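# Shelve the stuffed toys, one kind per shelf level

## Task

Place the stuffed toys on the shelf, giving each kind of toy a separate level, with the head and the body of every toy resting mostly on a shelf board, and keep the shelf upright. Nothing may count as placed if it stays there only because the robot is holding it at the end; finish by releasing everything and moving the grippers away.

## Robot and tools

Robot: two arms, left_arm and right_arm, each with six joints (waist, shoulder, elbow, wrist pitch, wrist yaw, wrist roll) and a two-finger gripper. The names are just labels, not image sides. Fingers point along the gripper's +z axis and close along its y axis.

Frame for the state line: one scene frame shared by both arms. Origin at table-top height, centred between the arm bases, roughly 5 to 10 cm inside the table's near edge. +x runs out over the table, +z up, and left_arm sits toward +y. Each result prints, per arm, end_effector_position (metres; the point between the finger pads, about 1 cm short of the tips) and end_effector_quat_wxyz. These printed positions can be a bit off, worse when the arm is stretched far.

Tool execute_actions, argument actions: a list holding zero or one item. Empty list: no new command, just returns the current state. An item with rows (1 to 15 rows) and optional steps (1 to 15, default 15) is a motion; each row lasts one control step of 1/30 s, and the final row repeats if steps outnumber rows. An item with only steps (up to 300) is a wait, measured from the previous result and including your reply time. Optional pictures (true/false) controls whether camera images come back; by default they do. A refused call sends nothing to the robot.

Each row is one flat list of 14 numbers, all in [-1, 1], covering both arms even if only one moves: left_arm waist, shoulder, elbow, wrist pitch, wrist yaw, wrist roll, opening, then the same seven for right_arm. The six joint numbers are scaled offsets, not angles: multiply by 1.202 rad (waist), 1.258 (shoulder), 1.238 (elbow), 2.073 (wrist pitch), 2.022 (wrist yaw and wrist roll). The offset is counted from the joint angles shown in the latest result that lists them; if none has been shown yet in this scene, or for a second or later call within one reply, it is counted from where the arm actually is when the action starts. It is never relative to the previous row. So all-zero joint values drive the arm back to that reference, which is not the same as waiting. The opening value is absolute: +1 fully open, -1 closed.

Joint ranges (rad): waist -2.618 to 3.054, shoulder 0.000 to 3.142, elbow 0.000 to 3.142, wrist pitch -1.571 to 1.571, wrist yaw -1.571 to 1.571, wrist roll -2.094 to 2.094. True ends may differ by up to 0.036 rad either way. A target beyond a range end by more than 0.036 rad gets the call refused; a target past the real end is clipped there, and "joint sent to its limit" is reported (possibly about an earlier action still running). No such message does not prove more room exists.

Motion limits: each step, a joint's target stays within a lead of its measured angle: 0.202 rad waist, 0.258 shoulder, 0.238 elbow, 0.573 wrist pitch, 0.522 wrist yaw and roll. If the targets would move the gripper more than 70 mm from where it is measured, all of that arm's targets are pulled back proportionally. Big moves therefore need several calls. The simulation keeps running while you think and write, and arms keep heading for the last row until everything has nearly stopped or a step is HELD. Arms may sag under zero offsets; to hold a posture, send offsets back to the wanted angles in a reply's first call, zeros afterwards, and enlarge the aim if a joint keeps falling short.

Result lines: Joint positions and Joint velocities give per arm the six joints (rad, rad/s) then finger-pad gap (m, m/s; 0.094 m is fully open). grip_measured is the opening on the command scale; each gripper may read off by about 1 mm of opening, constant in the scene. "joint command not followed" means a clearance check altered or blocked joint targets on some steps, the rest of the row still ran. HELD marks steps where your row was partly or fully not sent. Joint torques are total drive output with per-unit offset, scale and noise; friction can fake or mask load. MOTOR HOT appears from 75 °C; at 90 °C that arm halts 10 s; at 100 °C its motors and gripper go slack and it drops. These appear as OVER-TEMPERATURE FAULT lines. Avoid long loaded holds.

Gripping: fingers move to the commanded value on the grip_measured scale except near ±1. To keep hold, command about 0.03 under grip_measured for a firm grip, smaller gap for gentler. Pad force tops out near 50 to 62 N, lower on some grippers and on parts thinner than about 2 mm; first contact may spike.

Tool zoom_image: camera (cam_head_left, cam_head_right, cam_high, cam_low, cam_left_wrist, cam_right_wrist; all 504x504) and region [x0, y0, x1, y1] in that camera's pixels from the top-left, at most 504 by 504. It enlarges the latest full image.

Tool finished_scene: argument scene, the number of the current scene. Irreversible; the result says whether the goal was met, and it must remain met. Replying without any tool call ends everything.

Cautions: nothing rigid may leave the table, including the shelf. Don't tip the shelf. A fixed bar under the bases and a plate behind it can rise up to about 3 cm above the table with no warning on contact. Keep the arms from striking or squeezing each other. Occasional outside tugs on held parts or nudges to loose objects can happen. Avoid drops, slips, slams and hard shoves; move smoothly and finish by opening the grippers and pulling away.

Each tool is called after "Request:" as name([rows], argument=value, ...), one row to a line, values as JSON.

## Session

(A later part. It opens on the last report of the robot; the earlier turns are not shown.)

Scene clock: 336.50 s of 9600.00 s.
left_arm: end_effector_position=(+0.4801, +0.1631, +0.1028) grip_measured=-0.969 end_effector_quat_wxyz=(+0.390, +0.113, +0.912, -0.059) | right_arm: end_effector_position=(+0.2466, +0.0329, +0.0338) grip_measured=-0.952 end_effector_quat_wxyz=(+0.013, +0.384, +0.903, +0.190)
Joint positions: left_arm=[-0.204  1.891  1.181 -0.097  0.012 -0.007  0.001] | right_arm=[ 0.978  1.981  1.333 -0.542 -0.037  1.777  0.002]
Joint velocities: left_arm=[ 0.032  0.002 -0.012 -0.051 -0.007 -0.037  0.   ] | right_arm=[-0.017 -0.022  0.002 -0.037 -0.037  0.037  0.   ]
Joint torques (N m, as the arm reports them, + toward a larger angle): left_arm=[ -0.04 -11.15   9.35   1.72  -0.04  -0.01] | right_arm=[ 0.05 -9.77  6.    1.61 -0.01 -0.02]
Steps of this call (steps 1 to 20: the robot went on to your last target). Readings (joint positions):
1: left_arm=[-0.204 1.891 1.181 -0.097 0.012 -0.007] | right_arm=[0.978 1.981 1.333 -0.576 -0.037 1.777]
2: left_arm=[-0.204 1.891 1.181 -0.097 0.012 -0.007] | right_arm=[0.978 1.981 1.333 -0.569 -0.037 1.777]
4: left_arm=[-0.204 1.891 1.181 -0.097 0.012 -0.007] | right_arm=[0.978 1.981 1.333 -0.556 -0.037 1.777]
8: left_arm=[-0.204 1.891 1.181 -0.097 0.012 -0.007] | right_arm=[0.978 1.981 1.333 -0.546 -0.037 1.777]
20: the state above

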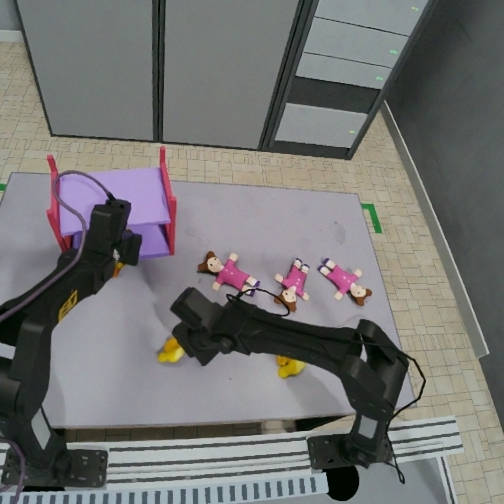

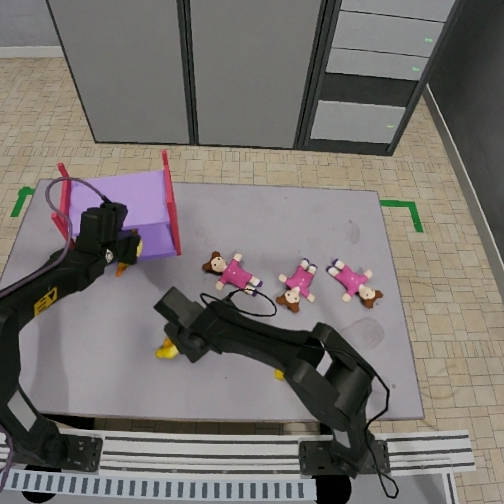

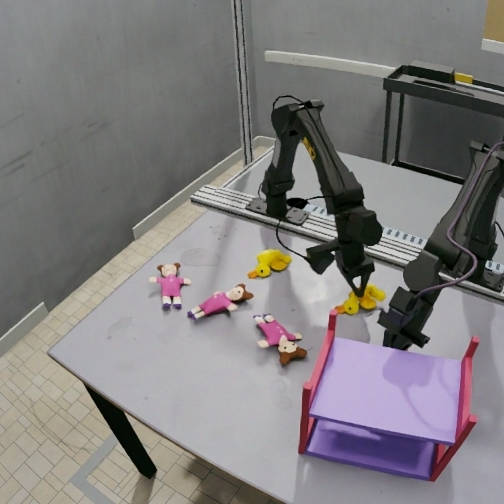

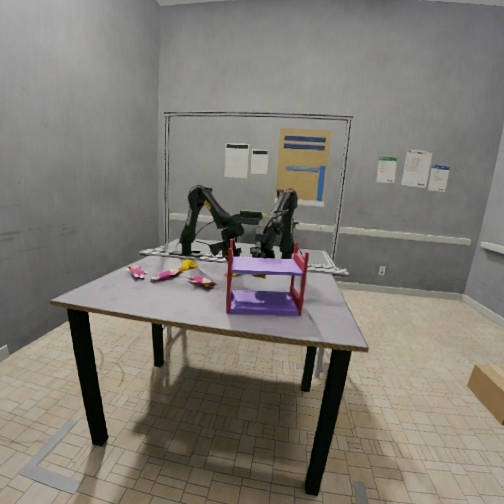

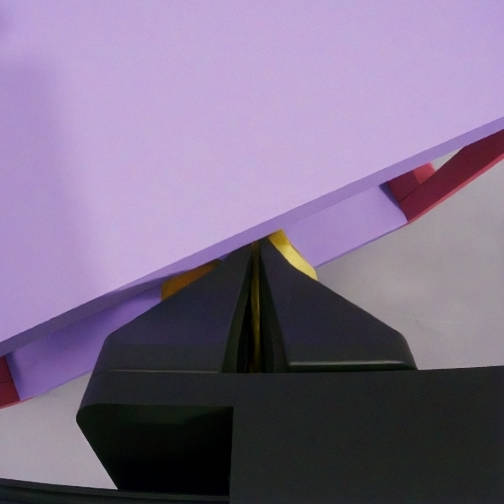

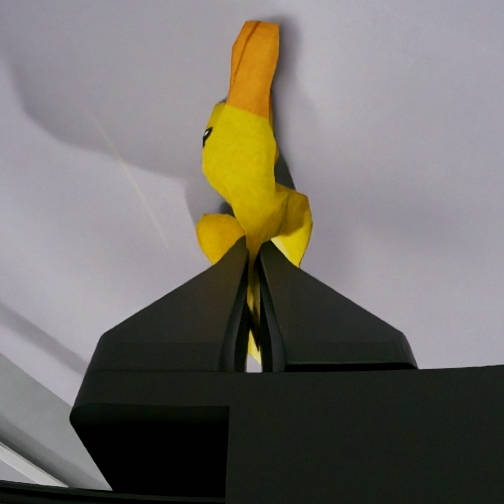

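Request:
execute_actions([
  {"rows": [[0, -0.03, -0.04, 0.03, 0, 0, -1, 0, 0, 0.012, 0, 0, 0, 1], [0, -0.06, -0.10, 0.08, 0, 0, -1, 0, 0, 0.012, 0, 0, 0, 1], [0, -0.09, -0.17, 0.13, 0, 0, -1, 0, 0, 0.012, 0, 0, 0, 1], [0, -0.10, -0.24, 0.18, 0, 0, -1, 0, 0, 0.012, 0, 0, 0, 1], [0, -0.11, -0.31, 0.24, 0, 0, -1, 0, 0, 0.012, 0, 0, 0, 1], [0, -0.116, -0.3885, 0.2976, 0, 0, -1, 0, 0, 0.012, 0, 0, 0, 1]], "steps": 15},
], pictures=false)

Request:
execute_actions([
  {"steps": 15},
])

Scene clock: 348.87 s of 9600.00 s.
left_arm: end_effector_position=(+0.4176, +0.1788, +0.0591) grip_measured=-0.969 end_effector_quat_wxyz=(+0.453, +0.109, +0.883, -0.066) | right_arm: end_effector_position=(+0.2467, +0.0329, +0.0338) grip_measured=+1.000 end_effector_quat_wxyz=(+0.013, +0.384, +0.903, +0.190)
Joint positions: left_arm=[-0.204  1.766  0.679  0.419  0.012 -0.007  0.001] | right_arm=[ 0.978  1.981  1.333 -0.542 -0.037  1.777  0.094]
Joint velocities: left_arm=[-0.002 -0.017 -0.002  0.491  0.022  0.007  0.   ] | right_arm=[-0.007 -0.022  0.017  0.022 -0.066 -0.007  0.   ]
Joint torques (N m, as the arm reports them, + toward a larger angle): left_arm=[-0.02 -9.91  6.77  1.69  0.    0.  ] | right_arm=[ 0.02 -9.27  7.02  1.46 -0.01 -0.01]
Steps of this call (steps 1 to 15: the robot went on to your last target; steps 16 to 90: nothing new was sent; then 8.87 s passed at rest; steps 91 to 105: all 15 steps of this action). Readings (joint positions):
91: left_arm=[-0.204 1.890 1.175 -0.091 0.012 -0.007] | right_arm=[0.978 1.981 1.333 -0.542 -0.037 1.777]
92: left_arm=[-0.204 1.881 1.153 -0.063 0.012 -0.007] | right_arm=[0.978 1.981 1.333 -0.542 -0.037 1.777]
94: left_arm=[-0.204 1.831 1.041 0.040 0.012 -0.007] | right_arm=[0.978 1.981 1.333 -0.542 -0.037 1.777]
98: left_arm=[-0.204 1.758 0.759 0.292 0.012 -0.007] | right_arm=[0.978 1.981 1.333 -0.542 -0.037 1.777]
105: the state above

Scene clock: 349.37 s of 9600.00 s.
left_arm: end_effector_position=(+0.4257, +0.1768, +0.0716) grip_measured=-0.969 end_effector_quat_wxyz=(+0.479, +0.108, +0.868, -0.070) | right_arm: end_effector_position=(+0.2467, +0.0329, +0.0338) grip_measured=+1.000 end_effector_quat_wxyz=(+0.013, +0.384, +0.903, +0.190)
Joint positions: left_arm=[-0.204  1.766  0.679  0.479  0.012 -0.007  0.001] | right_arm=[ 0.978  1.981  1.333 -0.542 -0.037  1.777  0.094]
Joint velocities: left_arm=[-0.007 -0.007  0.002  0.051 -0.095  0.037  0.001] | right_arm=[-0.017 -0.012 -0.012  0.007  0.007  0.022  0.   ]
Joint torques (N m, as the arm reports them, + toward a larger angle): left_arm=[ -0.02 -10.03   6.52   1.9    0.     0.  ] | right_arm=[ 0.05 -9.27  7.02  1.45 -0.01 -0.01]
Steps of this call (steps 1 to 15: the robot went on to your last target). Readings (joint positions):
1: left_arm=[-0.204 1.766 0.679 0.434 0.012 -0.007] | right_arm=[0.978 1.981 1.333 -0.542 -0.037 1.777]
2: left_arm=[-0.204 1.766 0.679 0.445 0.012 -0.007] | right_arm=[0.978 1.981 1.333 -0.542 -0.037 1.777]
4: left_arm=[-0.204 1.766 0.679 0.459 0.012 -0.007] | right_arm=[0.978 1.981 1.333 -0.542 -0.037 1.777]
8: left_arm=[-0.204 1.766 0.679 0.473 0.012 -0.007] | right_arm=[0.978 1.981 1.333 -0.542 -0.037 1.777]
15: the state above

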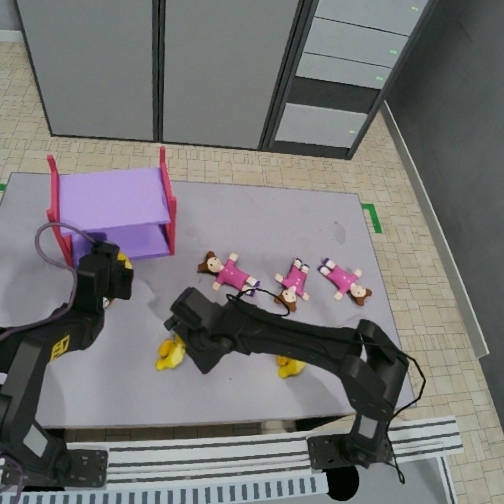

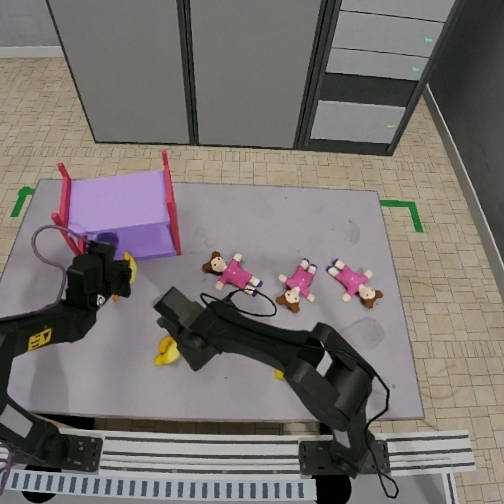

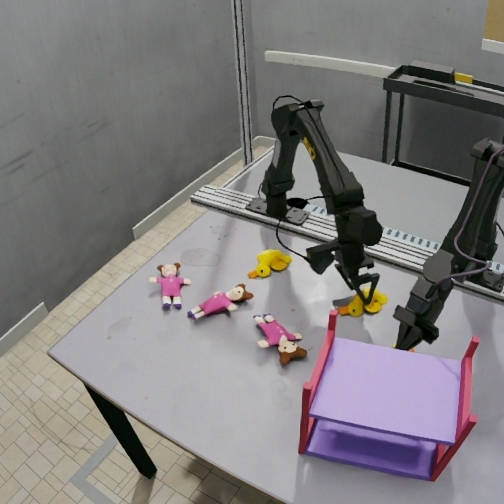

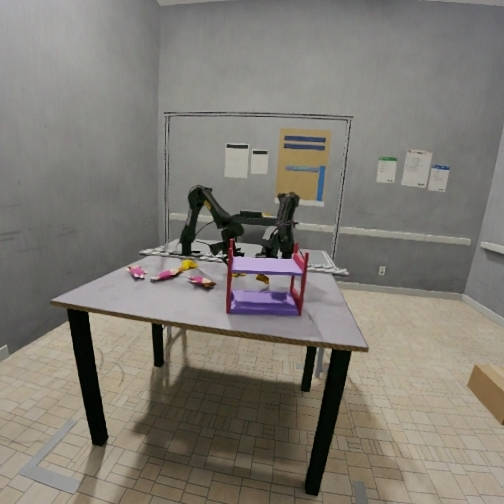

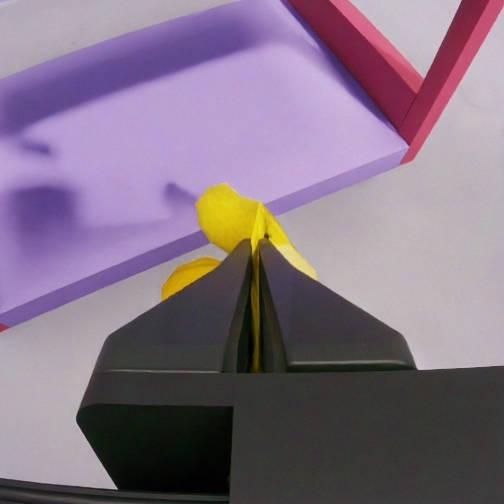

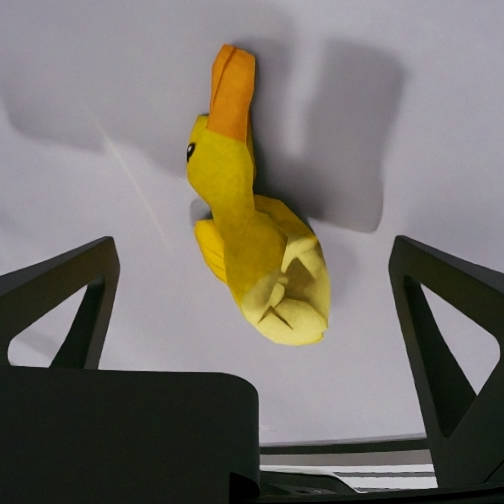

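Request:
execute_actions([
  {"rows": [[0, 0.021, 0.036, -0.005, 0, 0, -1, 0, -0.08, 0.0, -0.02, 0, 0, 1], [0, 0.042, 0.071, -0.01, 0, 0, -1, 0, -0.16, 0.0, -0.04, 0, 0, 1], [0, 0.062, 0.107, -0.015, 0, 0, -1, 0, -0.24, -0.03, -0.07, 0, -0.05, 1], [0, 0.083, 0.143, -0.02, 0, 0, -1, -0.05, -0.30, -0.07, -0.10, 0, -0.12, 1], [0, 0.104, 0.179, -0.025, 0, 0, -1, -0.12, -0.36, -0.12, -0.13, 0, -0.2, 1], [0, 0.125, 0.214, -0.03, 0, 0, -1, -0.2, -0.41, -0.17, -0.16, 0, -0.3, 1], [0, 0.146, 0.25, -0.035, 0, 0, -1, -0.28, -0.45, -0.22, -0.18, 0, -0.4, 1], [0, 0.166, 0.286, -0.04, 0, 0, -1, -0.36, -0.47, -0.27, -0.2, 0, -0.5, 1], [0, 0.187, 0.322, -0.045, 0, 0, -1, -0.42, -0.4777, -0.31, -0.2089, 0, -0.6, 1], [0, 0.208, 0.357, -0.05, 0, 0, -1, -0.4534, -0.4777, -0.3255, -0.2089, 0, -0.6563, 1], [0, 0.229, 0.393, -0.055, 0, 0, -1, -0.4534, -0.4777, -0.3255, -0.2089, 0, -0.6563, 1], [0, 0.2496, 0.4289, -0.0598, 0, 0, -1, -0.4534, -0.4777, -0.3255, -0.2089, 0, -0.6563, 1]], "steps": 15},
], pictures=false)

Request:
execute_actions([
  {"steps": 25},
])

Scene clock: 363.80 s of 9600.00 s.
left_arm: end_effector_position=(+0.5357, +0.1493, +0.0883) grip_measured=-0.969 end_effector_quat_wxyz=(+0.501, +0.104, +0.856, -0.072) | right_arm: end_effector_position=(+0.2535, -0.1925, +0.0907) grip_measured=+1.000 end_effector_quat_wxyz=(+0.077, +0.264, +0.955, +0.115)
Joint positions: left_arm=[-0.204  2.084  1.161  0.365  0.009 -0.012  0.001] | right_arm=[ 0.509  1.419  0.969 -0.843 -0.046  1.043  0.094]
Joint velocities: left_arm=[ 0.012  0.232  0.217 -0.066  0.037  0.007 -0.003] | right_arm=[-1.663 -0.232 -0.598 -0.828  0.051 -2.85   0.   ]
Joint torques (N m, as the arm reports them, + toward a larger angle): left_arm=[ -0.08 -13.77   7.93   1.55   0.02   0.02] | right_arm=[ 2.24 -6.37  5.89  1.21 -0.09 -0.05]
Steps of this call (steps 1 to 15: the robot went on to your last target; steps 16 to 90: nothing new was sent; then 10.93 s passed at rest; steps 91 to 105: all 15 steps of this action). Readings (joint positions):
91: left_arm=[-0.204 1.768 0.679 0.480 0.012 -0.007] | right_arm=[0.978 1.975 1.332 -0.543 -0.037 1.777]
92: left_arm=[-0.204 1.776 0.686 0.476 0.012 -0.007] | right_arm=[0.978 1.956 1.327 -0.553 -0.037 1.777]
94: left_arm=[-0.204 1.818 0.737 0.454 0.012 -0.007] | right_arm=[0.974 1.869 1.297 -0.590 -0.039 1.737]
98: left_arm=[-0.204 1.936 0.910 0.417 0.012 -0.007] | right_arm=[0.860 1.638 1.196 -0.667 -0.050 1.526]
105: the state above

Scene clock: 364.63 s of 9600.00 s.
left_arm: end_effector_position=(+0.5357, +0.1493, +0.0854) grip_measured=-0.969 end_effector_quat_wxyz=(+0.496, +0.104, +0.859, -0.072) | right_arm: end_effector_position=(+0.2291, -0.2325, +0.0750) grip_measured=+1.000 end_effector_quat_wxyz=(+0.045, +0.021, +0.998, +0.045)
Joint positions: left_arm=[-0.204  2.089  1.166  0.355  0.009 -0.012  0.001] | right_arm=[ 0.426  1.412  0.93  -0.961 -0.032  0.459  0.094]
Joint velocities: left_arm=[ 0.002 -0.002 -0.007 -0.051 -0.051  0.022  0.   ] | right_arm=[ 0.007 -0.007  0.002 -0.051 -0.007 -0.007  0.   ]
Joint torques (N m, as the arm reports them, + toward a larger angle): left_arm=[ -0.05 -12.79   8.83   1.6    0.03   0.03] | right_arm=[ 0.65 -6.6   5.68  0.81 -0.05 -0.08]
Steps of this call (steps 1 to 25: the robot went on to your last target). Readings (joint positions):
1: left_arm=[-0.204 2.089 1.166 0.363 0.009 -0.012] | right_arm=[0.462 1.414 0.952 -0.871 -0.040 0.947]
2: left_arm=[-0.204 2.089 1.166 0.360 0.009 -0.012] | right_arm=[0.434 1.412 0.940 -0.895 -0.034 0.854]
4: left_arm=[-0.204 2.089 1.166 0.358 0.009 -0.012] | right_arm=[0.424 1.412 0.931 -0.929 -0.032 0.711]
8: left_arm=[-0.204 2.089 1.166 0.356 0.009 -0.012] | right_arm=[0.426 1.412 0.930 -0.951 -0.032 0.560]
25: the state above

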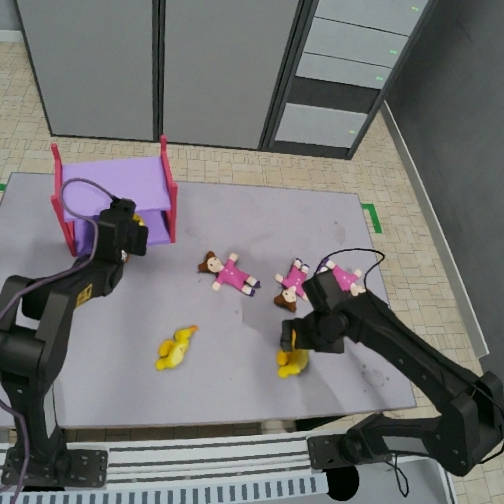

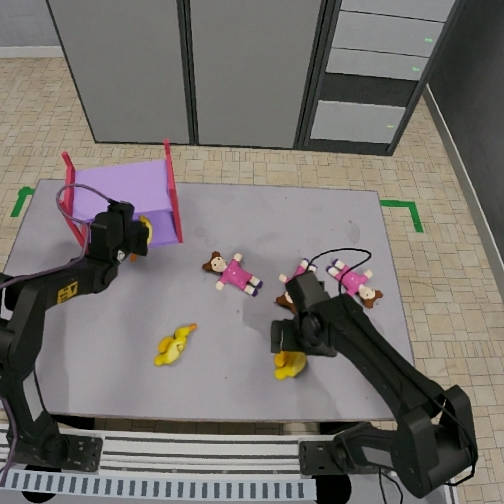

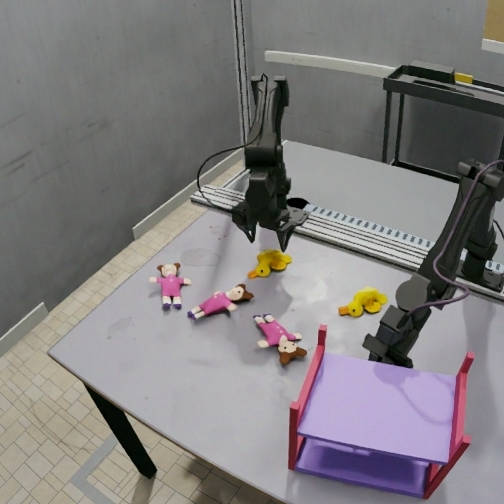

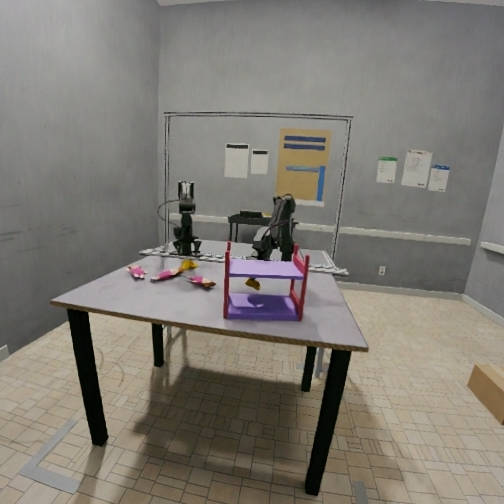

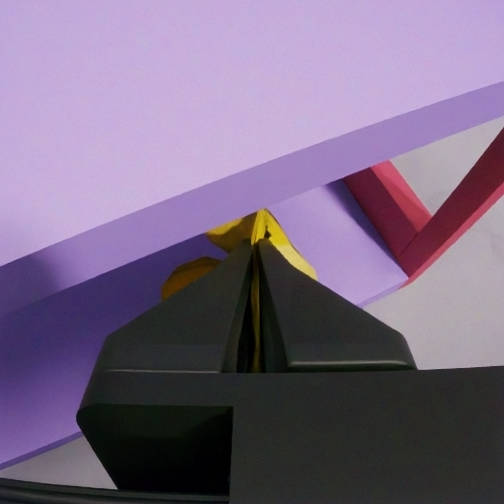

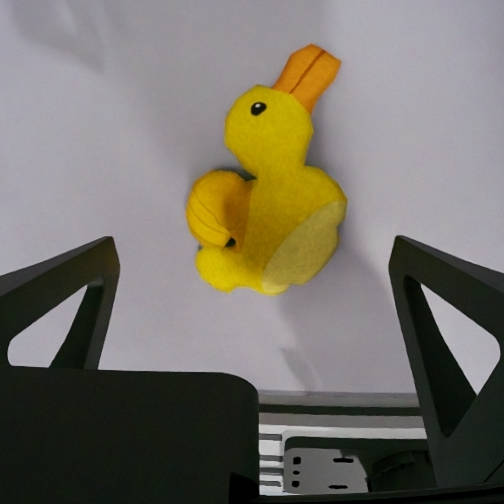

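Request:
execute_actions([
  {"rows": [[0, 0.03, 0.008, 0.0, 0, 0, -1, 0, 0.0, 0.0, 0.0, 0, 0.119, 1], [0, 0.03, 0.008, 0.0, 0, 0, -1, 0, 0.0, 0.0, 0.0, 0, 0.119, 1], [0, 0.03, 0.008, 0.0, 0, 0, -1, 0, 0.027, -0.06, 0.057, 0, 0.119, 1], [0, 0.03, 0.008, 0.0, 0, 0, -1, 0, 0.054, -0.125, 0.1138, 0, 0.119, 1], [0, 0.03, 0.008, 0.0, 0, 0, -1, 0, 0.054, -0.125, 0.1138, 0, 0.119, 1], [0, 0.03, 0.008, 0.0, 0, 0, -1, 0, 0.054, -0.125, 0.1138, 0, 0.119, 1], [0, 0.03, 0.008, 0.0, 0, 0, 0.4, 0, 0.054, -0.125, 0.1138, 0, 0.119, 1], [0, 0.03, 0.008, 0.0, 0, 0, 0.4, 0, 0.054, -0.125, 0.1138, 0, 0.119, 1], [0, 0.03, 0.008, 0.0, 0, 0, 0.4, 0, 0.054, -0.125, 0.1138, 0, 0.119, 1], [0, 0.03, 0.008, 0.0, 0, 0, 0.4, 0, 0.054, -0.125, 0.1138, 0, 0.119, 1], [0, 0.03, 0.008, 0.0, 0, 0, 0.4, 0, 0.054, -0.125, 0.1138, 0, 0.119, 1], [0, 0.03, 0.008, 0.0, 0, 0, 0.4, 0, 0.054, -0.125, 0.1138, 0, 0.119, 1], [0, 0.03, 0.008, 0.0, 0, 0, 0.4, 0, 0.054, -0.125, 0.1138, 0, 0.119, 1], [0, 0.03, 0.008, 0.0, 0, 0, 0.4, 0, 0.054, -0.125, 0.1138, 0, 0.119, 1], [0, 0.03, 0.008, 0.0, 0, 0, 0.4, 0, 0.054, -0.125, 0.1138, 0, 0.119, -1]], "steps": 15},
], pictures=false)

Request:
execute_actions([
  {"steps": 20},
])

Scene clock: 381.63 s of 9600.00 s.
left_arm: end_effector_position=(+0.5321, +0.1500, +0.0576) grip_measured=+0.398 end_effector_quat_wxyz=(+0.472, +0.106, +0.873, -0.068) | right_arm: end_effector_position=(+0.2207, -0.2356, +0.0215) grip_measured=+0.887 end_effector_quat_wxyz=(+0.028, +0.134, +0.990, +0.042)
Joint positions: left_arm=[-0.204  2.138  1.166  0.347  0.009 -0.012  0.066] | right_arm=[ 0.426  1.484  0.769 -0.755 -0.032  0.685  0.089]
Joint velocities: left_arm=[ 0.012 -0.017  0.007 -0.037  0.037 -0.007  0.001] | right_arm=[ 0.002 -0.002 -0.002  0.095  0.007  0.022 -0.422]
Joint torques (N m, as the arm reports them, + toward a larger angle): left_arm=[ -0.11 -12.84   6.16   1.59  -0.03   0.  ] | right_arm=[ 0.01 -4.75  5.9   0.98  0.    0.07]
Steps of this call (steps 1 to 30: the robot went on to your last target; steps 31 to 90: nothing new was sent; then 13.50 s passed at rest; steps 91 to 105: all 15 steps of this action). Readings (joint positions):
91: left_arm=[-0.204 2.093 1.166 0.355 0.009 -0.012] | right_arm=[0.426 1.412 0.930 -0.961 -0.032 0.489]
92: left_arm=[-0.204 2.097 1.166 0.356 0.009 -0.012] | right_arm=[0.426 1.412 0.930 -0.961 -0.032 0.530]
94: left_arm=[-0.204 2.114 1.166 0.356 0.009 -0.012] | right_arm=[0.426 1.414 0.895 -0.904 -0.032 0.589]
98: left_arm=[-0.204 2.137 1.166 0.347 0.009 -0.012] | right_arm=[0.426 1.473 0.784 -0.805 -0.032 0.652]
105: the state above

Scene clock: 382.30 s of 9600.00 s.
left_arm: end_effector_position=(+0.5321, +0.1500, +0.0576) grip_measured=+0.398 end_effector_quat_wxyz=(+0.472, +0.106, +0.873, -0.068) | right_arm: end_effector_position=(+0.2257, -0.2330, +0.0221) grip_measured=-0.949 end_effector_quat_wxyz=(+0.037, +0.138, +0.988, +0.049)
Joint positions: left_arm=[-0.204  2.138  1.166  0.347  0.009 -0.012  0.066] | right_arm=[ 0.426  1.484  0.769 -0.732 -0.034  0.695  0.002]
Joint velocities: left_arm=[-0.007  0.002 -0.007  0.022  0.037  0.037  0.001] | right_arm=[-0.007  0.002 -0.007  0.007 -0.037 -0.022  0.   ]
Joint torques (N m, as the arm reports them, + toward a larger angle): left_arm=[  0.01 -13.08   6.1    1.63  -0.03   0.02] | right_arm=[ 0.05 -4.8   5.88  1.04  0.    0.04]
Steps of this call (steps 1 to 20: the robot went on to your last target). Readings (joint positions):
1: left_arm=[-0.204 2.138 1.166 0.347 0.009 -0.012] | right_arm=[0.426 1.484 0.769 -0.751 -0.032 0.687]
2: left_arm=[-0.204 2.138 1.166 0.347 0.009 -0.012] | right_arm=[0.426 1.484 0.769 -0.748 -0.032 0.688]
4: left_arm=[-0.204 2.138 1.166 0.347 0.009 -0.012] | right_arm=[0.426 1.484 0.769 -0.745 -0.032 0.690]
8: left_arm=[-0.204 2.138 1.166 0.347 0.009 -0.012] | right_arm=[0.426 1.484 0.769 -0.734 -0.034 0.693]
20: the state above

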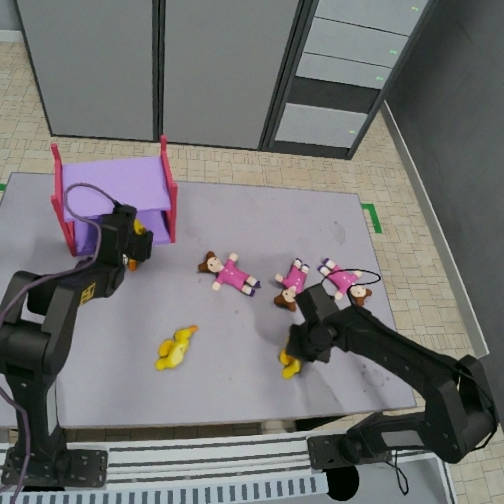

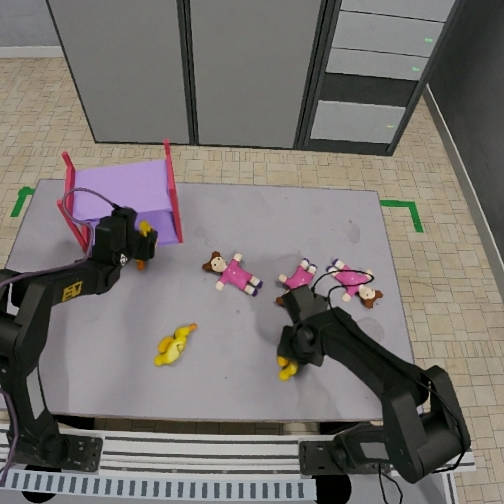

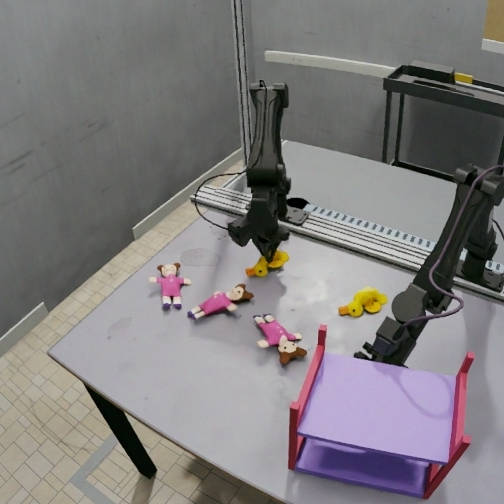

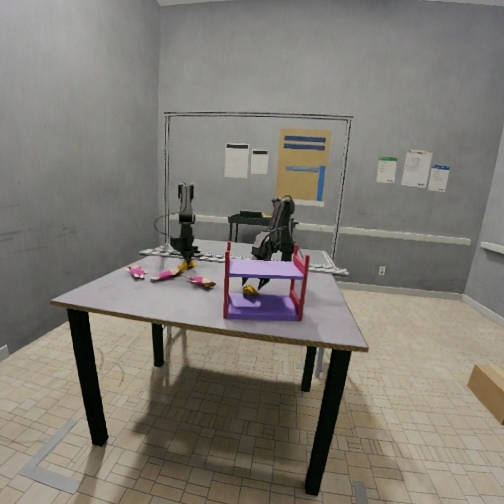

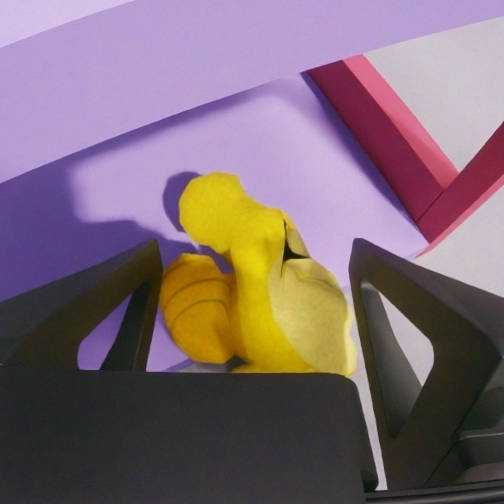

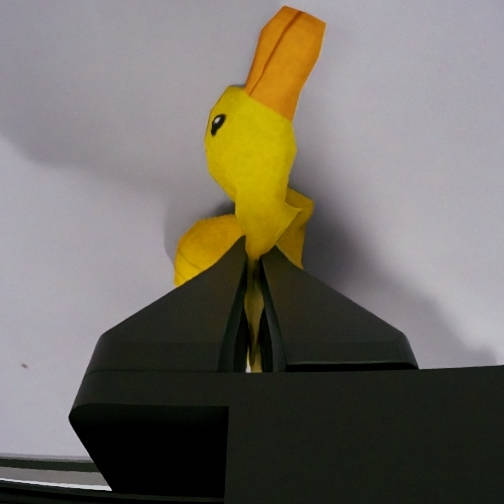

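Request:
execute_actions([
  {"rows": [[0, 0, 0.01, 0.0, 0, 0, -1, 0, 0.0, 0.05, -0.01, 0, 0, -1], [0, 0, 0.01, 0.0, 0, 0, -1, 0, 0.0, 0.10, -0.02, 0, 0, -1], [0, 0, 0.01, 0.0, 0, 0, -1, 0, 0.01, 0.15, -0.03, 0, 0.04, -1], [0, 0, 0.01, 0.0, 0, 0, -1, 0.03, 0.03, 0.20, -0.04, 0, 0.08, -1], [0, 0, 0.01, 0.0, 0, 0, -1, 0.06, 0.05, 0.24, -0.05, 0, 0.13, -1], [0, 0, 0.01, 0.0, 0, 0, -1, 0.10, 0.07, 0.28, -0.0545, 0, 0.18, -1], [0, 0, 0.01, 0.0, 0, 0, -1, 0.14, 0.09, 0.31, -0.0545, 0, 0.24, -1], [0, 0, 0.01, 0.0, 0, 0, -1, 0.18, 0.11, 0.34, -0.0545, 0, 0.30, -1], [0, 0.03, 0.03, 0.03, 0, 0, -1, 0.22, 0.125, 0.36, -0.0545, 0, 0.36, -1], [0, 0.06, 0.05, 0.06, 0, 0, -1, 0.26, 0.14, 0.375, -0.0545, 0, 0.42, -1], [0, 0.09, 0.07, 0.09, 0, 0, -1, 0.29, 0.148, 0.385, -0.0545, 0, 0.47, -1], [0, 0.12, 0.09, 0.12, 0, 0, -1, 0.31, 0.152, 0.3885, -0.0545, 0, 0.51, -1], [0, 0.15, 0.105, 0.15, 0, 0, -1, 0.321, 0.152, 0.3885, -0.0545, 0, 0.5366, -1], [0, 0.18, 0.125, 0.18, 0, 0, -1, 0.321, 0.152, 0.3885, -0.0545, 0, 0.5366, -1], [0, 0.208, 0.1405, 0.2065, 0, 0, -1, 0.321, 0.152, 0.3885, -0.0545, 0, 0.5366, -1]], "steps": 15},
], pictures=false)

Request:
execute_actions([
  {"steps": 25},
])

Scene clock: 418.77 s of 9600.00 s.
left_arm: end_effector_position=(+0.5756, +0.1387, +0.0524) grip_measured=-0.984 end_effector_quat_wxyz=(+0.539, +0.102, +0.833, -0.076) | right_arm: end_effector_position=(+0.2514, -0.0653, +0.1025) grip_measured=-0.949 end_effector_quat_wxyz=(+0.038, +0.352, +0.921, +0.163)
Joint positions: left_arm=[-0.204  2.312  1.271  0.573  0.008 -0.008  0.001] | right_arm=[ 0.818  1.665  1.235 -0.806 -0.043  1.544  0.002]
Joint velocities: left_arm=[-0.046  0.969  0.745  1.502 -0.022  0.022 -0.   ] | right_arm=[ 0.364  0.178  0.002 -0.168 -0.139  1.546  0.   ]
Joint torques (N m, as the arm reports them, + toward a larger angle): left_arm=[ -0.01 -10.74   7.2    1.43   0.06   0.01] | right_arm=[-2.45 -6.95  7.28  1.27  0.21  0.  ]
Steps of this call (steps 1 to 15: the robot went on to your last target; steps 16 to 90: nothing new was sent; then 32.97 s passed at rest; steps 91 to 105: all 15 steps of this action). Readings (joint positions):
91: left_arm=[-0.204 2.138 1.166 0.347 0.009 -0.012] | right_arm=[0.426 1.484 0.774 -0.737 -0.034 0.695]
92: left_arm=[-0.204 2.138 1.166 0.347 0.009 -0.012] | right_arm=[0.426 1.485 0.791 -0.751 -0.034 0.695]
94: left_arm=[-0.204 2.138 1.166 0.347 0.009 -0.012] | right_arm=[0.429 1.497 0.871 -0.795 -0.033 0.731]
98: left_arm=[-0.204 2.138 1.166 0.347 0.009 -0.012] | right_arm=[0.537 1.565 1.104 -0.814 -0.026 0.961]
105: the state above

Scene clock: 419.60 s of 9600.00 s.
left_arm: end_effector_position=(+0.5962, +0.1335, +0.0645) grip_measured=-0.985 end_effector_quat_wxyz=(+0.598, +0.097, +0.791, -0.084) | right_arm: end_effector_position=(+0.2478, -0.0695, +0.0980) grip_measured=-0.949 end_effector_quat_wxyz=(+0.014, +0.458, +0.875, +0.152)
Joint positions: left_arm=[-0.204  2.394  1.313  0.759  0.008 -0.008  0.001] | right_arm=[ 0.816  1.673  1.235 -0.829 -0.046  1.775  0.002]
Joint velocities: left_arm=[-0.002 -0.002 -0.002 -0.051 -0.007  0.022 -0.   ] | right_arm=[-0.007 -0.002 -0.012 -0.007 -0.051 -0.037 -0.001]
Joint torques (N m, as the arm reports them, + toward a larger angle): left_arm=[  0.16 -13.44   7.2    1.91  -0.02  -0.06] | right_arm=[-0.32 -6.68  7.17  1.12  0.08  0.03]
Steps of this call (steps 1 to 25: the robot went on to your last target). Readings (joint positions):
1: left_arm=[-0.204 2.343 1.293 0.621 0.008 -0.008] | right_arm=[0.825 1.670 1.235 -0.812 -0.046 1.590]
2: left_arm=[-0.204 2.366 1.308 0.660 0.008 -0.008] | right_arm=[0.826 1.673 1.235 -0.818 -0.046 1.628]
4: left_arm=[-0.204 2.386 1.313 0.708 0.008 -0.008] | right_arm=[0.820 1.673 1.235 -0.824 -0.046 1.682]
8: left_arm=[-0.204 2.394 1.313 0.741 0.008 -0.008] | right_arm=[0.816 1.673 1.235 -0.828 -0.046 1.738]
25: the state above

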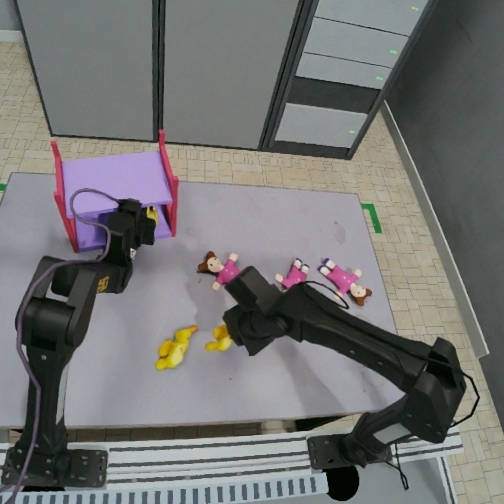

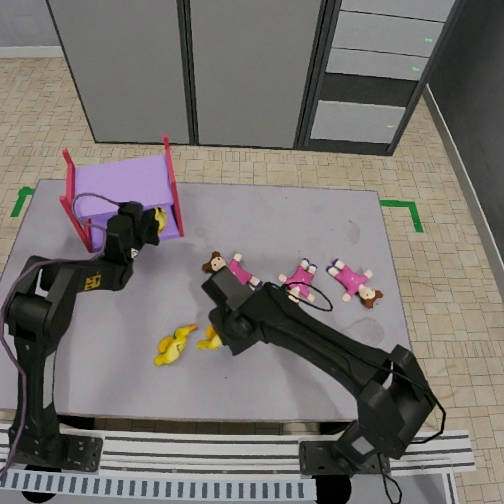

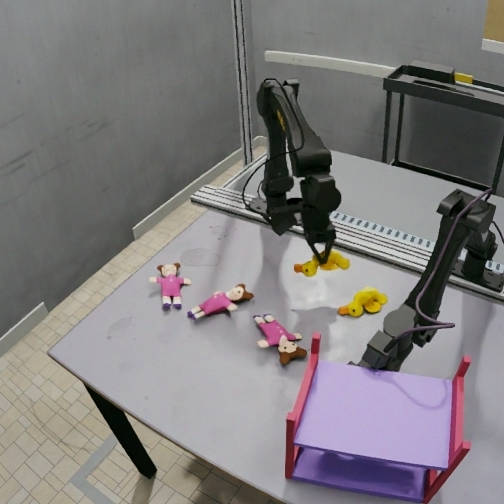

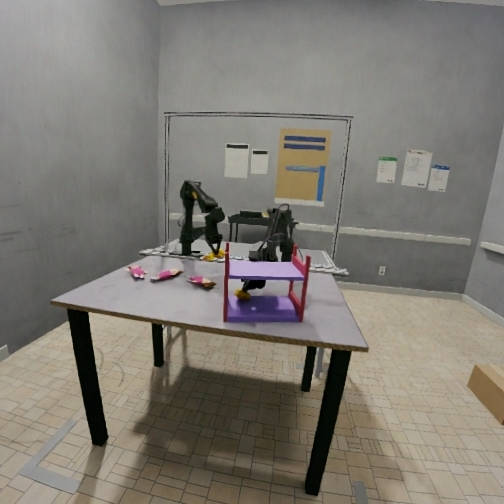

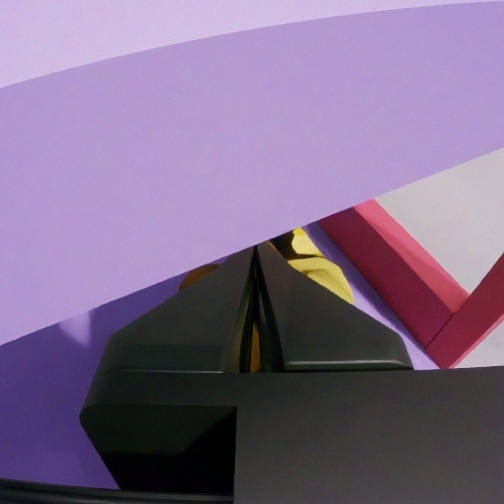

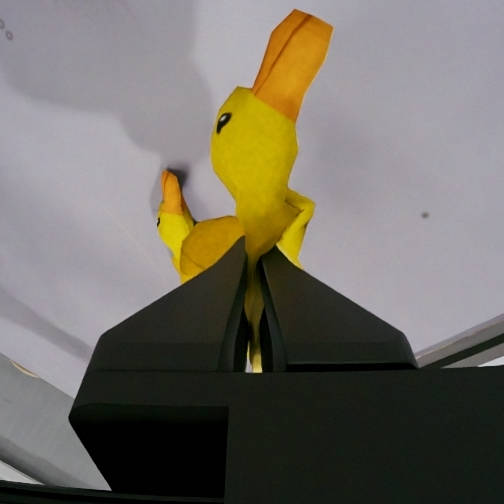

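Request:
execute_actions([
  {"rows": [[0, 0, 0.01, 0.0, 0, 0, 0.3, 0, 0.016, -0.03, 0.026, 0, 0, -1], [0, 0, 0.01, 0.0, 0, 0, 0.3, 0, 0.032, -0.06, 0.053, 0, 0, -1], [0, 0, 0.01, 0.0, 0, 0, 0.3, 0, 0.048, -0.09, 0.079, 0, 0, -1], [0, 0, 0.01, 0.0, 0, 0, 0.3, 0, 0.065, -0.121, 0.1056, 0, 0, -1], [0, 0, 0.01, 0.0, 0, 0, 0.3, 0, 0.065, -0.121, 0.1056, 0, 0, -1], [0, 0, 0.01, 0.0, 0, 0, 0.3, 0, 0.065, -0.121, 0.1056, 0, 0, -1], [0, -0.03, -0.055, 0.017, 0, 0, 0.3, 0, 0.065, -0.121, 0.1056, 0, 0, -1], [0, -0.06, -0.11, 0.034, 0, 0, 0.3, 0, 0.065, -0.121, 0.1056, 0, 0, -1], [0, -0.09, -0.165, 0.052, 0, 0, 0.3, 0, 0.065, -0.121, 0.1056, 0, 0, -1], [0, -0.115, -0.22, 0.069, 0, 0, 0.3, 0, 0.065, -0.121, 0.1056, 0, 0, -1], [0, -0.143, -0.275, 0.086, 0, 0, 0.3, 0, 0.065, -0.121, 0.1056, 0, 0, -1], [0, -0.172, -0.33, 0.103, 0, 0, 0.3, 0, 0.065, -0.121, 0.1056, 0, 0, 1], [0, -0.2, -0.385, 0.12, 0, 0, 0.3, 0, 0.065, -0.121, 0.1056, 0, 0, 1], [0, -0.229, -0.44, 0.138, 0, 0, 0.3, 0, 0.065, -0.121, 0.1056, 0, 0, 1], [0, -0.2576, -0.495, 0.155, 0, 0, 0.3, 0, 0.065, -0.121, 0.1056, 0, 0, 1]], "steps": 15},
], pictures=false)

Request:
execute_actions([
  {"steps": 20},
])

Scene clock: 443.83 s of 9600.00 s.
left_arm: end_effector_position=(+0.4929, +0.1599, +0.0419) grip_measured=+0.298 end_effector_quat_wxyz=(+0.561, +0.100, +0.818, -0.079) | right_arm: end_effector_position=(+0.2402, -0.0760, +0.0294) grip_measured=+0.116 end_effector_quat_wxyz=(+0.005, +0.461, +0.879, +0.123)
Joint positions: left_arm=[-0.204  2.162  0.826  0.922  0.008 -0.008  0.061] | right_arm=[ 0.816  1.77   1.077 -0.634 -0.046  1.776  0.052]
Joint velocities: left_arm=[ 0.007 -1.028 -2.02   0.813  0.022  0.022 -0.001] | right_arm=[ 0.027 -0.022 -0.007  0.022 -0.007 -0.051  0.422]
Joint torques (N m, as the arm reports them, + toward a larger angle): left_arm=[ -0.01 -13.51   3.83   1.93   0.03  -0.01] | right_arm=[ 0.02 -8.29  6.2   1.26 -0.02 -0.02]
Steps of this call (steps 1 to 15: the robot went on to your last target; steps 16 to 90: nothing new was sent; then 20.73 s passed at rest; steps 91 to 105: all 15 steps of this action). Readings (joint positions):
91: left_arm=[-0.204 2.394 1.313 0.759 0.008 -0.008] | right_arm=[0.816 1.673 1.231 -0.822 -0.046 1.776]
92: left_arm=[-0.204 2.394 1.313 0.759 0.008 -0.008] | right_arm=[0.816 1.673 1.219 -0.803 -0.046 1.776]
94: left_arm=[-0.204 2.394 1.313 0.759 0.008 -0.008] | right_arm=[0.816 1.685 1.171 -0.739 -0.046 1.776]
98: left_arm=[-0.204 2.382 1.281 0.773 0.008 -0.008] | right_arm=[0.816 1.754 1.090 -0.671 -0.046 1.776]
105: the state above

Scene clock: 444.50 s of 9600.00 s.
left_arm: end_effector_position=(+0.4704, +0.1657, +0.0585) grip_measured=+0.298 end_effector_quat_wxyz=(+0.588, +0.098, +0.799, -0.082) | right_arm: end_effector_position=(+0.2432, -0.0730, +0.0305) grip_measured=+1.000 end_effector_quat_wxyz=(+0.008, +0.461, +0.878, +0.132)
Joint positions: left_arm=[-0.204  2.097  0.699  1.051  0.008 -0.008  0.061] | right_arm=[ 0.816  1.77   1.077 -0.616 -0.046  1.776  0.094]
Joint velocities: left_arm=[ 0.002 -0.012 -0.002  0.007 -0.081 -0.037 -0.001] | right_arm=[ 0.007 -0.007 -0.007  0.007 -0.051 -0.007  0.   ]
Joint torques (N m, as the arm reports them, + toward a larger angle): left_arm=[  0.05 -12.25   3.66   1.89  -0.03   0.  ] | right_arm=[ 0.05 -8.32  6.28  1.31 -0.01 -0.01]
Steps of this call (steps 1 to 20: the robot went on to your last target). Readings (joint positions):
1: left_arm=[-0.204 2.130 0.765 0.945 0.008 -0.008] | right_arm=[0.816 1.770 1.077 -0.629 -0.046 1.776]
2: left_arm=[-0.204 2.109 0.725 0.962 0.008 -0.008] | right_arm=[0.816 1.770 1.077 -0.626 -0.046 1.776]
4: left_arm=[-0.204 2.097 0.699 0.987 0.008 -0.008] | right_arm=[0.816 1.770 1.077 -0.622 -0.046 1.776]
8: left_arm=[-0.204 2.097 0.699 1.027 0.008 -0.008] | right_arm=[0.816 1.770 1.077 -0.618 -0.046 1.776]
20: the state above

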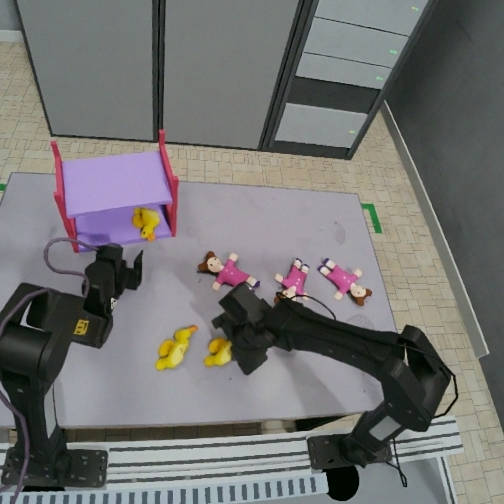

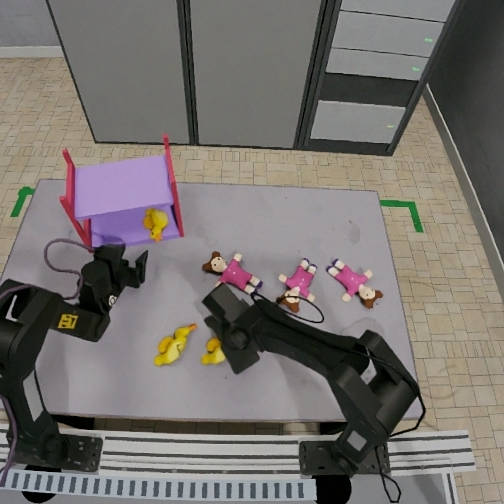

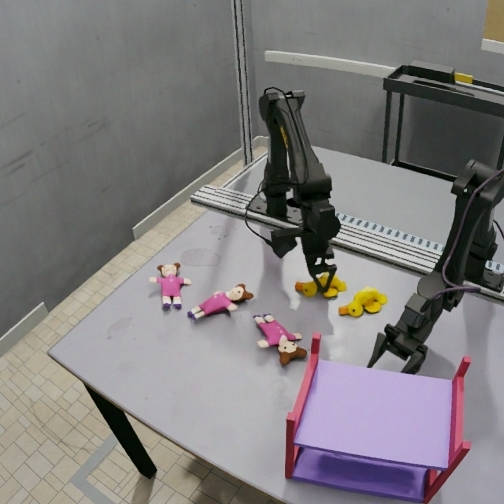

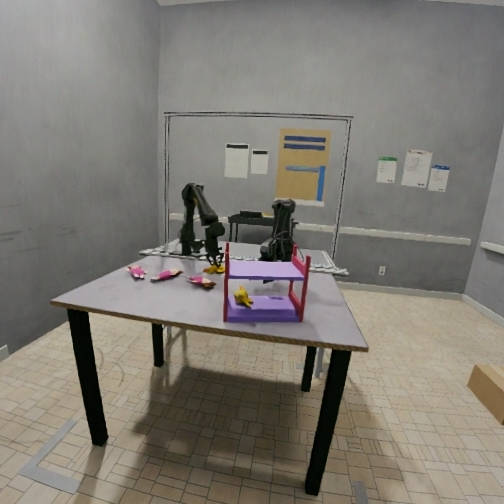

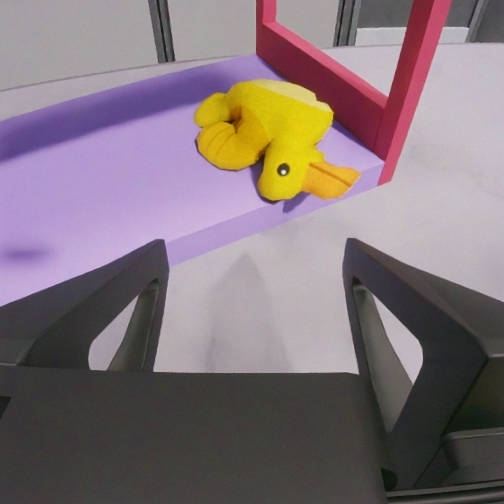

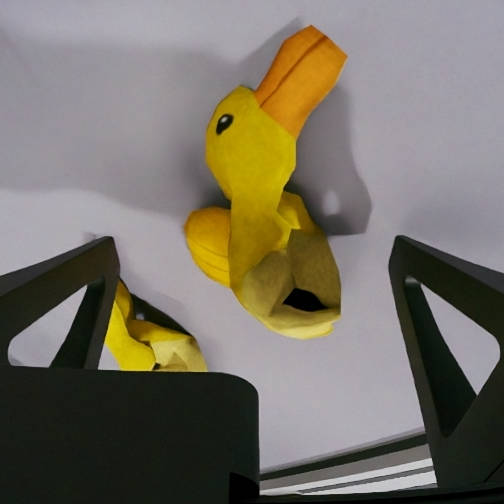

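Request:
execute_actions([
  {"rows": [[0.02, -0.06, -0.04, 0.015, 0, 0.2, 0.3, 0, 0.0, 0.1, -0.02, 0, -0.1, 1], [0.04, -0.12, -0.08, 0.03, 0, 0.4, 0.3, 0, 0.0, 0.2, -0.04, 0, -0.2, 1], [0.07, -0.18, -0.13, 0.05, 0, 0.6, 0.3, -0.05, 0.02, 0.28, -0.06, 0, -0.35, 1], [0.103, -0.248, -0.189, 0.0695, 0, 0.78, 0.3, -0.15, 0.05, 0.33, -0.0743, 0, -0.5, 1], [0.103, -0.248, -0.189, 0.0695, 0, 0.78, 0.3, -0.3, 0.08, 0.358, -0.0743, 0, -0.7, 1], [0.103, -0.248, -0.189, 0.0695, 0, 0.78, 0.3, -0.5, 0.1, 0.358, -0.0743, 0, -0.85, 1], [0.103, -0.248, -0.189, 0.0695, 0, 0.78, 0.3, -0.8037, 0.115, 0.358, -0.0743, 0, -1, 1]], "steps": 15},
], pictures=false)

Request:
execute_actions([
  {"steps": 30},
])

Scene clock: 457.77 s of 9600.00 s.
left_arm: end_effector_position=(+0.4357, +0.2358, +0.1472) grip_measured=+0.299 end_effector_quat_wxyz=(+0.559, +0.487, +0.553, +0.380) | right_arm: end_effector_position=(+0.4502, -0.2243, +0.1063) grip_measured=+1.000 end_effector_quat_wxyz=(+0.185, +0.227, +0.947, +0.133)
Joint positions: left_arm=[-0.073  1.786  0.479  1.174  0.004  1.33   0.061] | right_arm=[ 0.239  1.902  1.503 -0.707 -0.062  0.711  0.094]
Joint velocities: left_arm=[-0.012 -0.007  0.002 -0.007 -0.022  1.663  0.001] | right_arm=[-1.59   0.183  0.002 -0.125  0.037 -2.205  0.   ]
Joint torques (N m, as the arm reports them, + toward a larger angle): left_arm=[-0.44 -7.58  3.11  1.92  0.04 -0.02] | right_arm=[-0.4  -9.24  7.32  1.25  0.08 -0.04]
From where the robot then was, a joint's target lay farther than a number of 1.0 reaches, so one or more steps of this call were cut to that.
Steps of this call (steps 1 to 15: the robot went on to your last target; steps 16 to 90: nothing new was sent; then 9.77 s passed at rest; steps 91 to 105: all 15 steps of this action). Readings (joint positions):
91: left_arm=[-0.202 2.091 0.695 1.052 0.008 0.046] | right_arm=[0.816 1.771 1.090 -0.630 -0.046 1.750]
92: left_arm=[-0.197 2.070 0.675 1.052 0.009 0.139] | right_arm=[0.816 1.779 1.128 -0.662 -0.046 1.696]
94: left_arm=[-0.167 1.972 0.590 1.062 0.012 0.323] | right_arm=[0.795 1.801 1.243 -0.701 -0.055 1.539]
98: left_arm=[-0.078 1.796 0.479 1.139 0.006 0.710] | right_arm=[0.630 1.850 1.451 -0.701 -0.065 1.248]
105: the state above

Scene clock: 458.77 s of 9600.00 s.
left_arm: end_effector_position=(+0.4357, +0.2358, +0.1472) grip_measured=+0.299 end_effector_quat_wxyz=(+0.510, +0.549, +0.492, +0.443) | right_arm: end_effector_position=(+0.4491, -0.4062, +0.0932) grip_measured=+1.000 end_effector_quat_wxyz=(+0.193, -0.042, +0.980, -0.019)
Joint positions: left_arm=[-0.073  1.786  0.479  1.174  0.004  1.568  0.061] | right_arm=[-0.148  1.917  1.503 -0.757 -0.036 -0.238  0.094]
Joint velocities: left_arm=[ 0.002  0.002 -0.002 -0.022 -0.007  0.051  0.001] | right_arm=[-0.007 -0.012  0.002  0.022 -0.022 -0.066  0.   ]
Joint torques (N m, as the arm reports them, + toward a larger angle): left_arm=[-0.56 -7.61  2.87  1.91  0.04  0.02] | right_arm=[-0.09 -9.23  7.54  1.34 -0.09 -0.09]
Steps of this call (steps 1 to 30: the robot went on to your last target). Readings (joint positions):
1: left_arm=[-0.073 1.786 0.479 1.174 0.004 1.379] | right_arm=[0.182 1.908 1.503 -0.712 -0.061 0.634]
2: left_arm=[-0.073 1.786 0.479 1.174 0.004 1.417] | right_arm=[0.125 1.912 1.503 -0.715 -0.061 0.556]
4: left_arm=[-0.073 1.786 0.479 1.174 0.004 1.472] | right_arm=[0.009 1.916 1.503 -0.721 -0.059 0.401]
8: left_arm=[-0.073 1.786 0.479 1.174 0.004 1.529] | right_arm=[-0.176 1.917 1.503 -0.733 -0.041 0.052]
30: the state above

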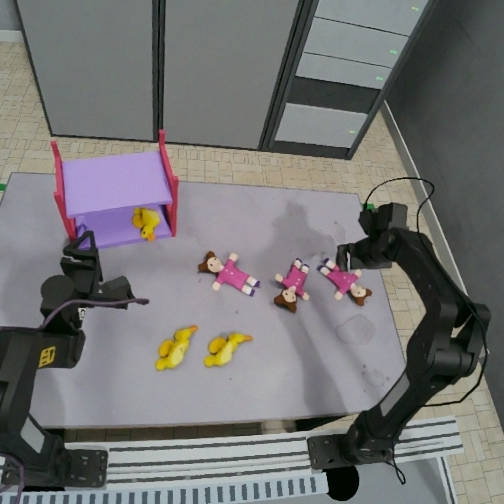

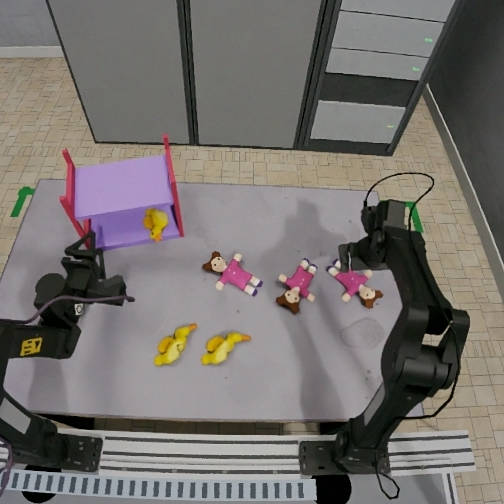

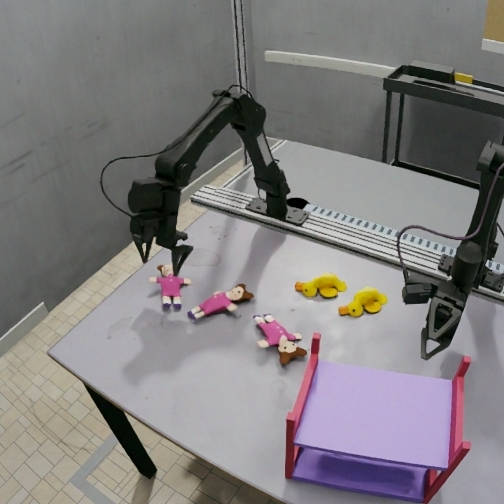

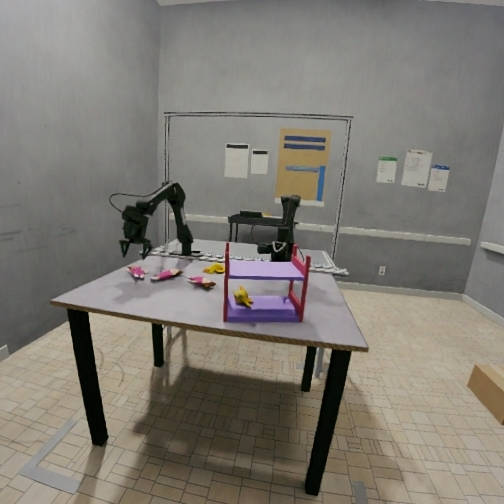

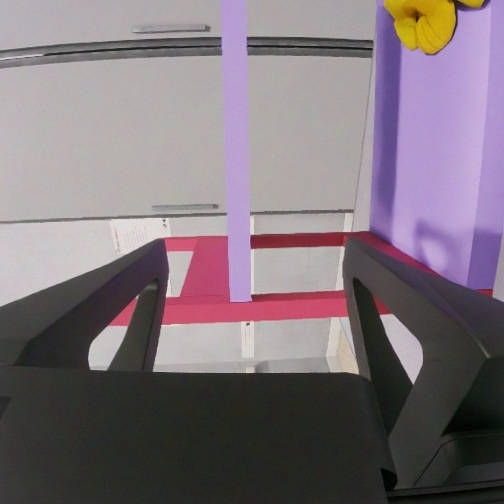

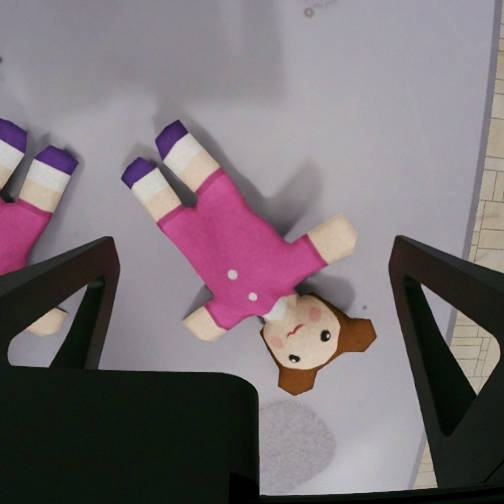

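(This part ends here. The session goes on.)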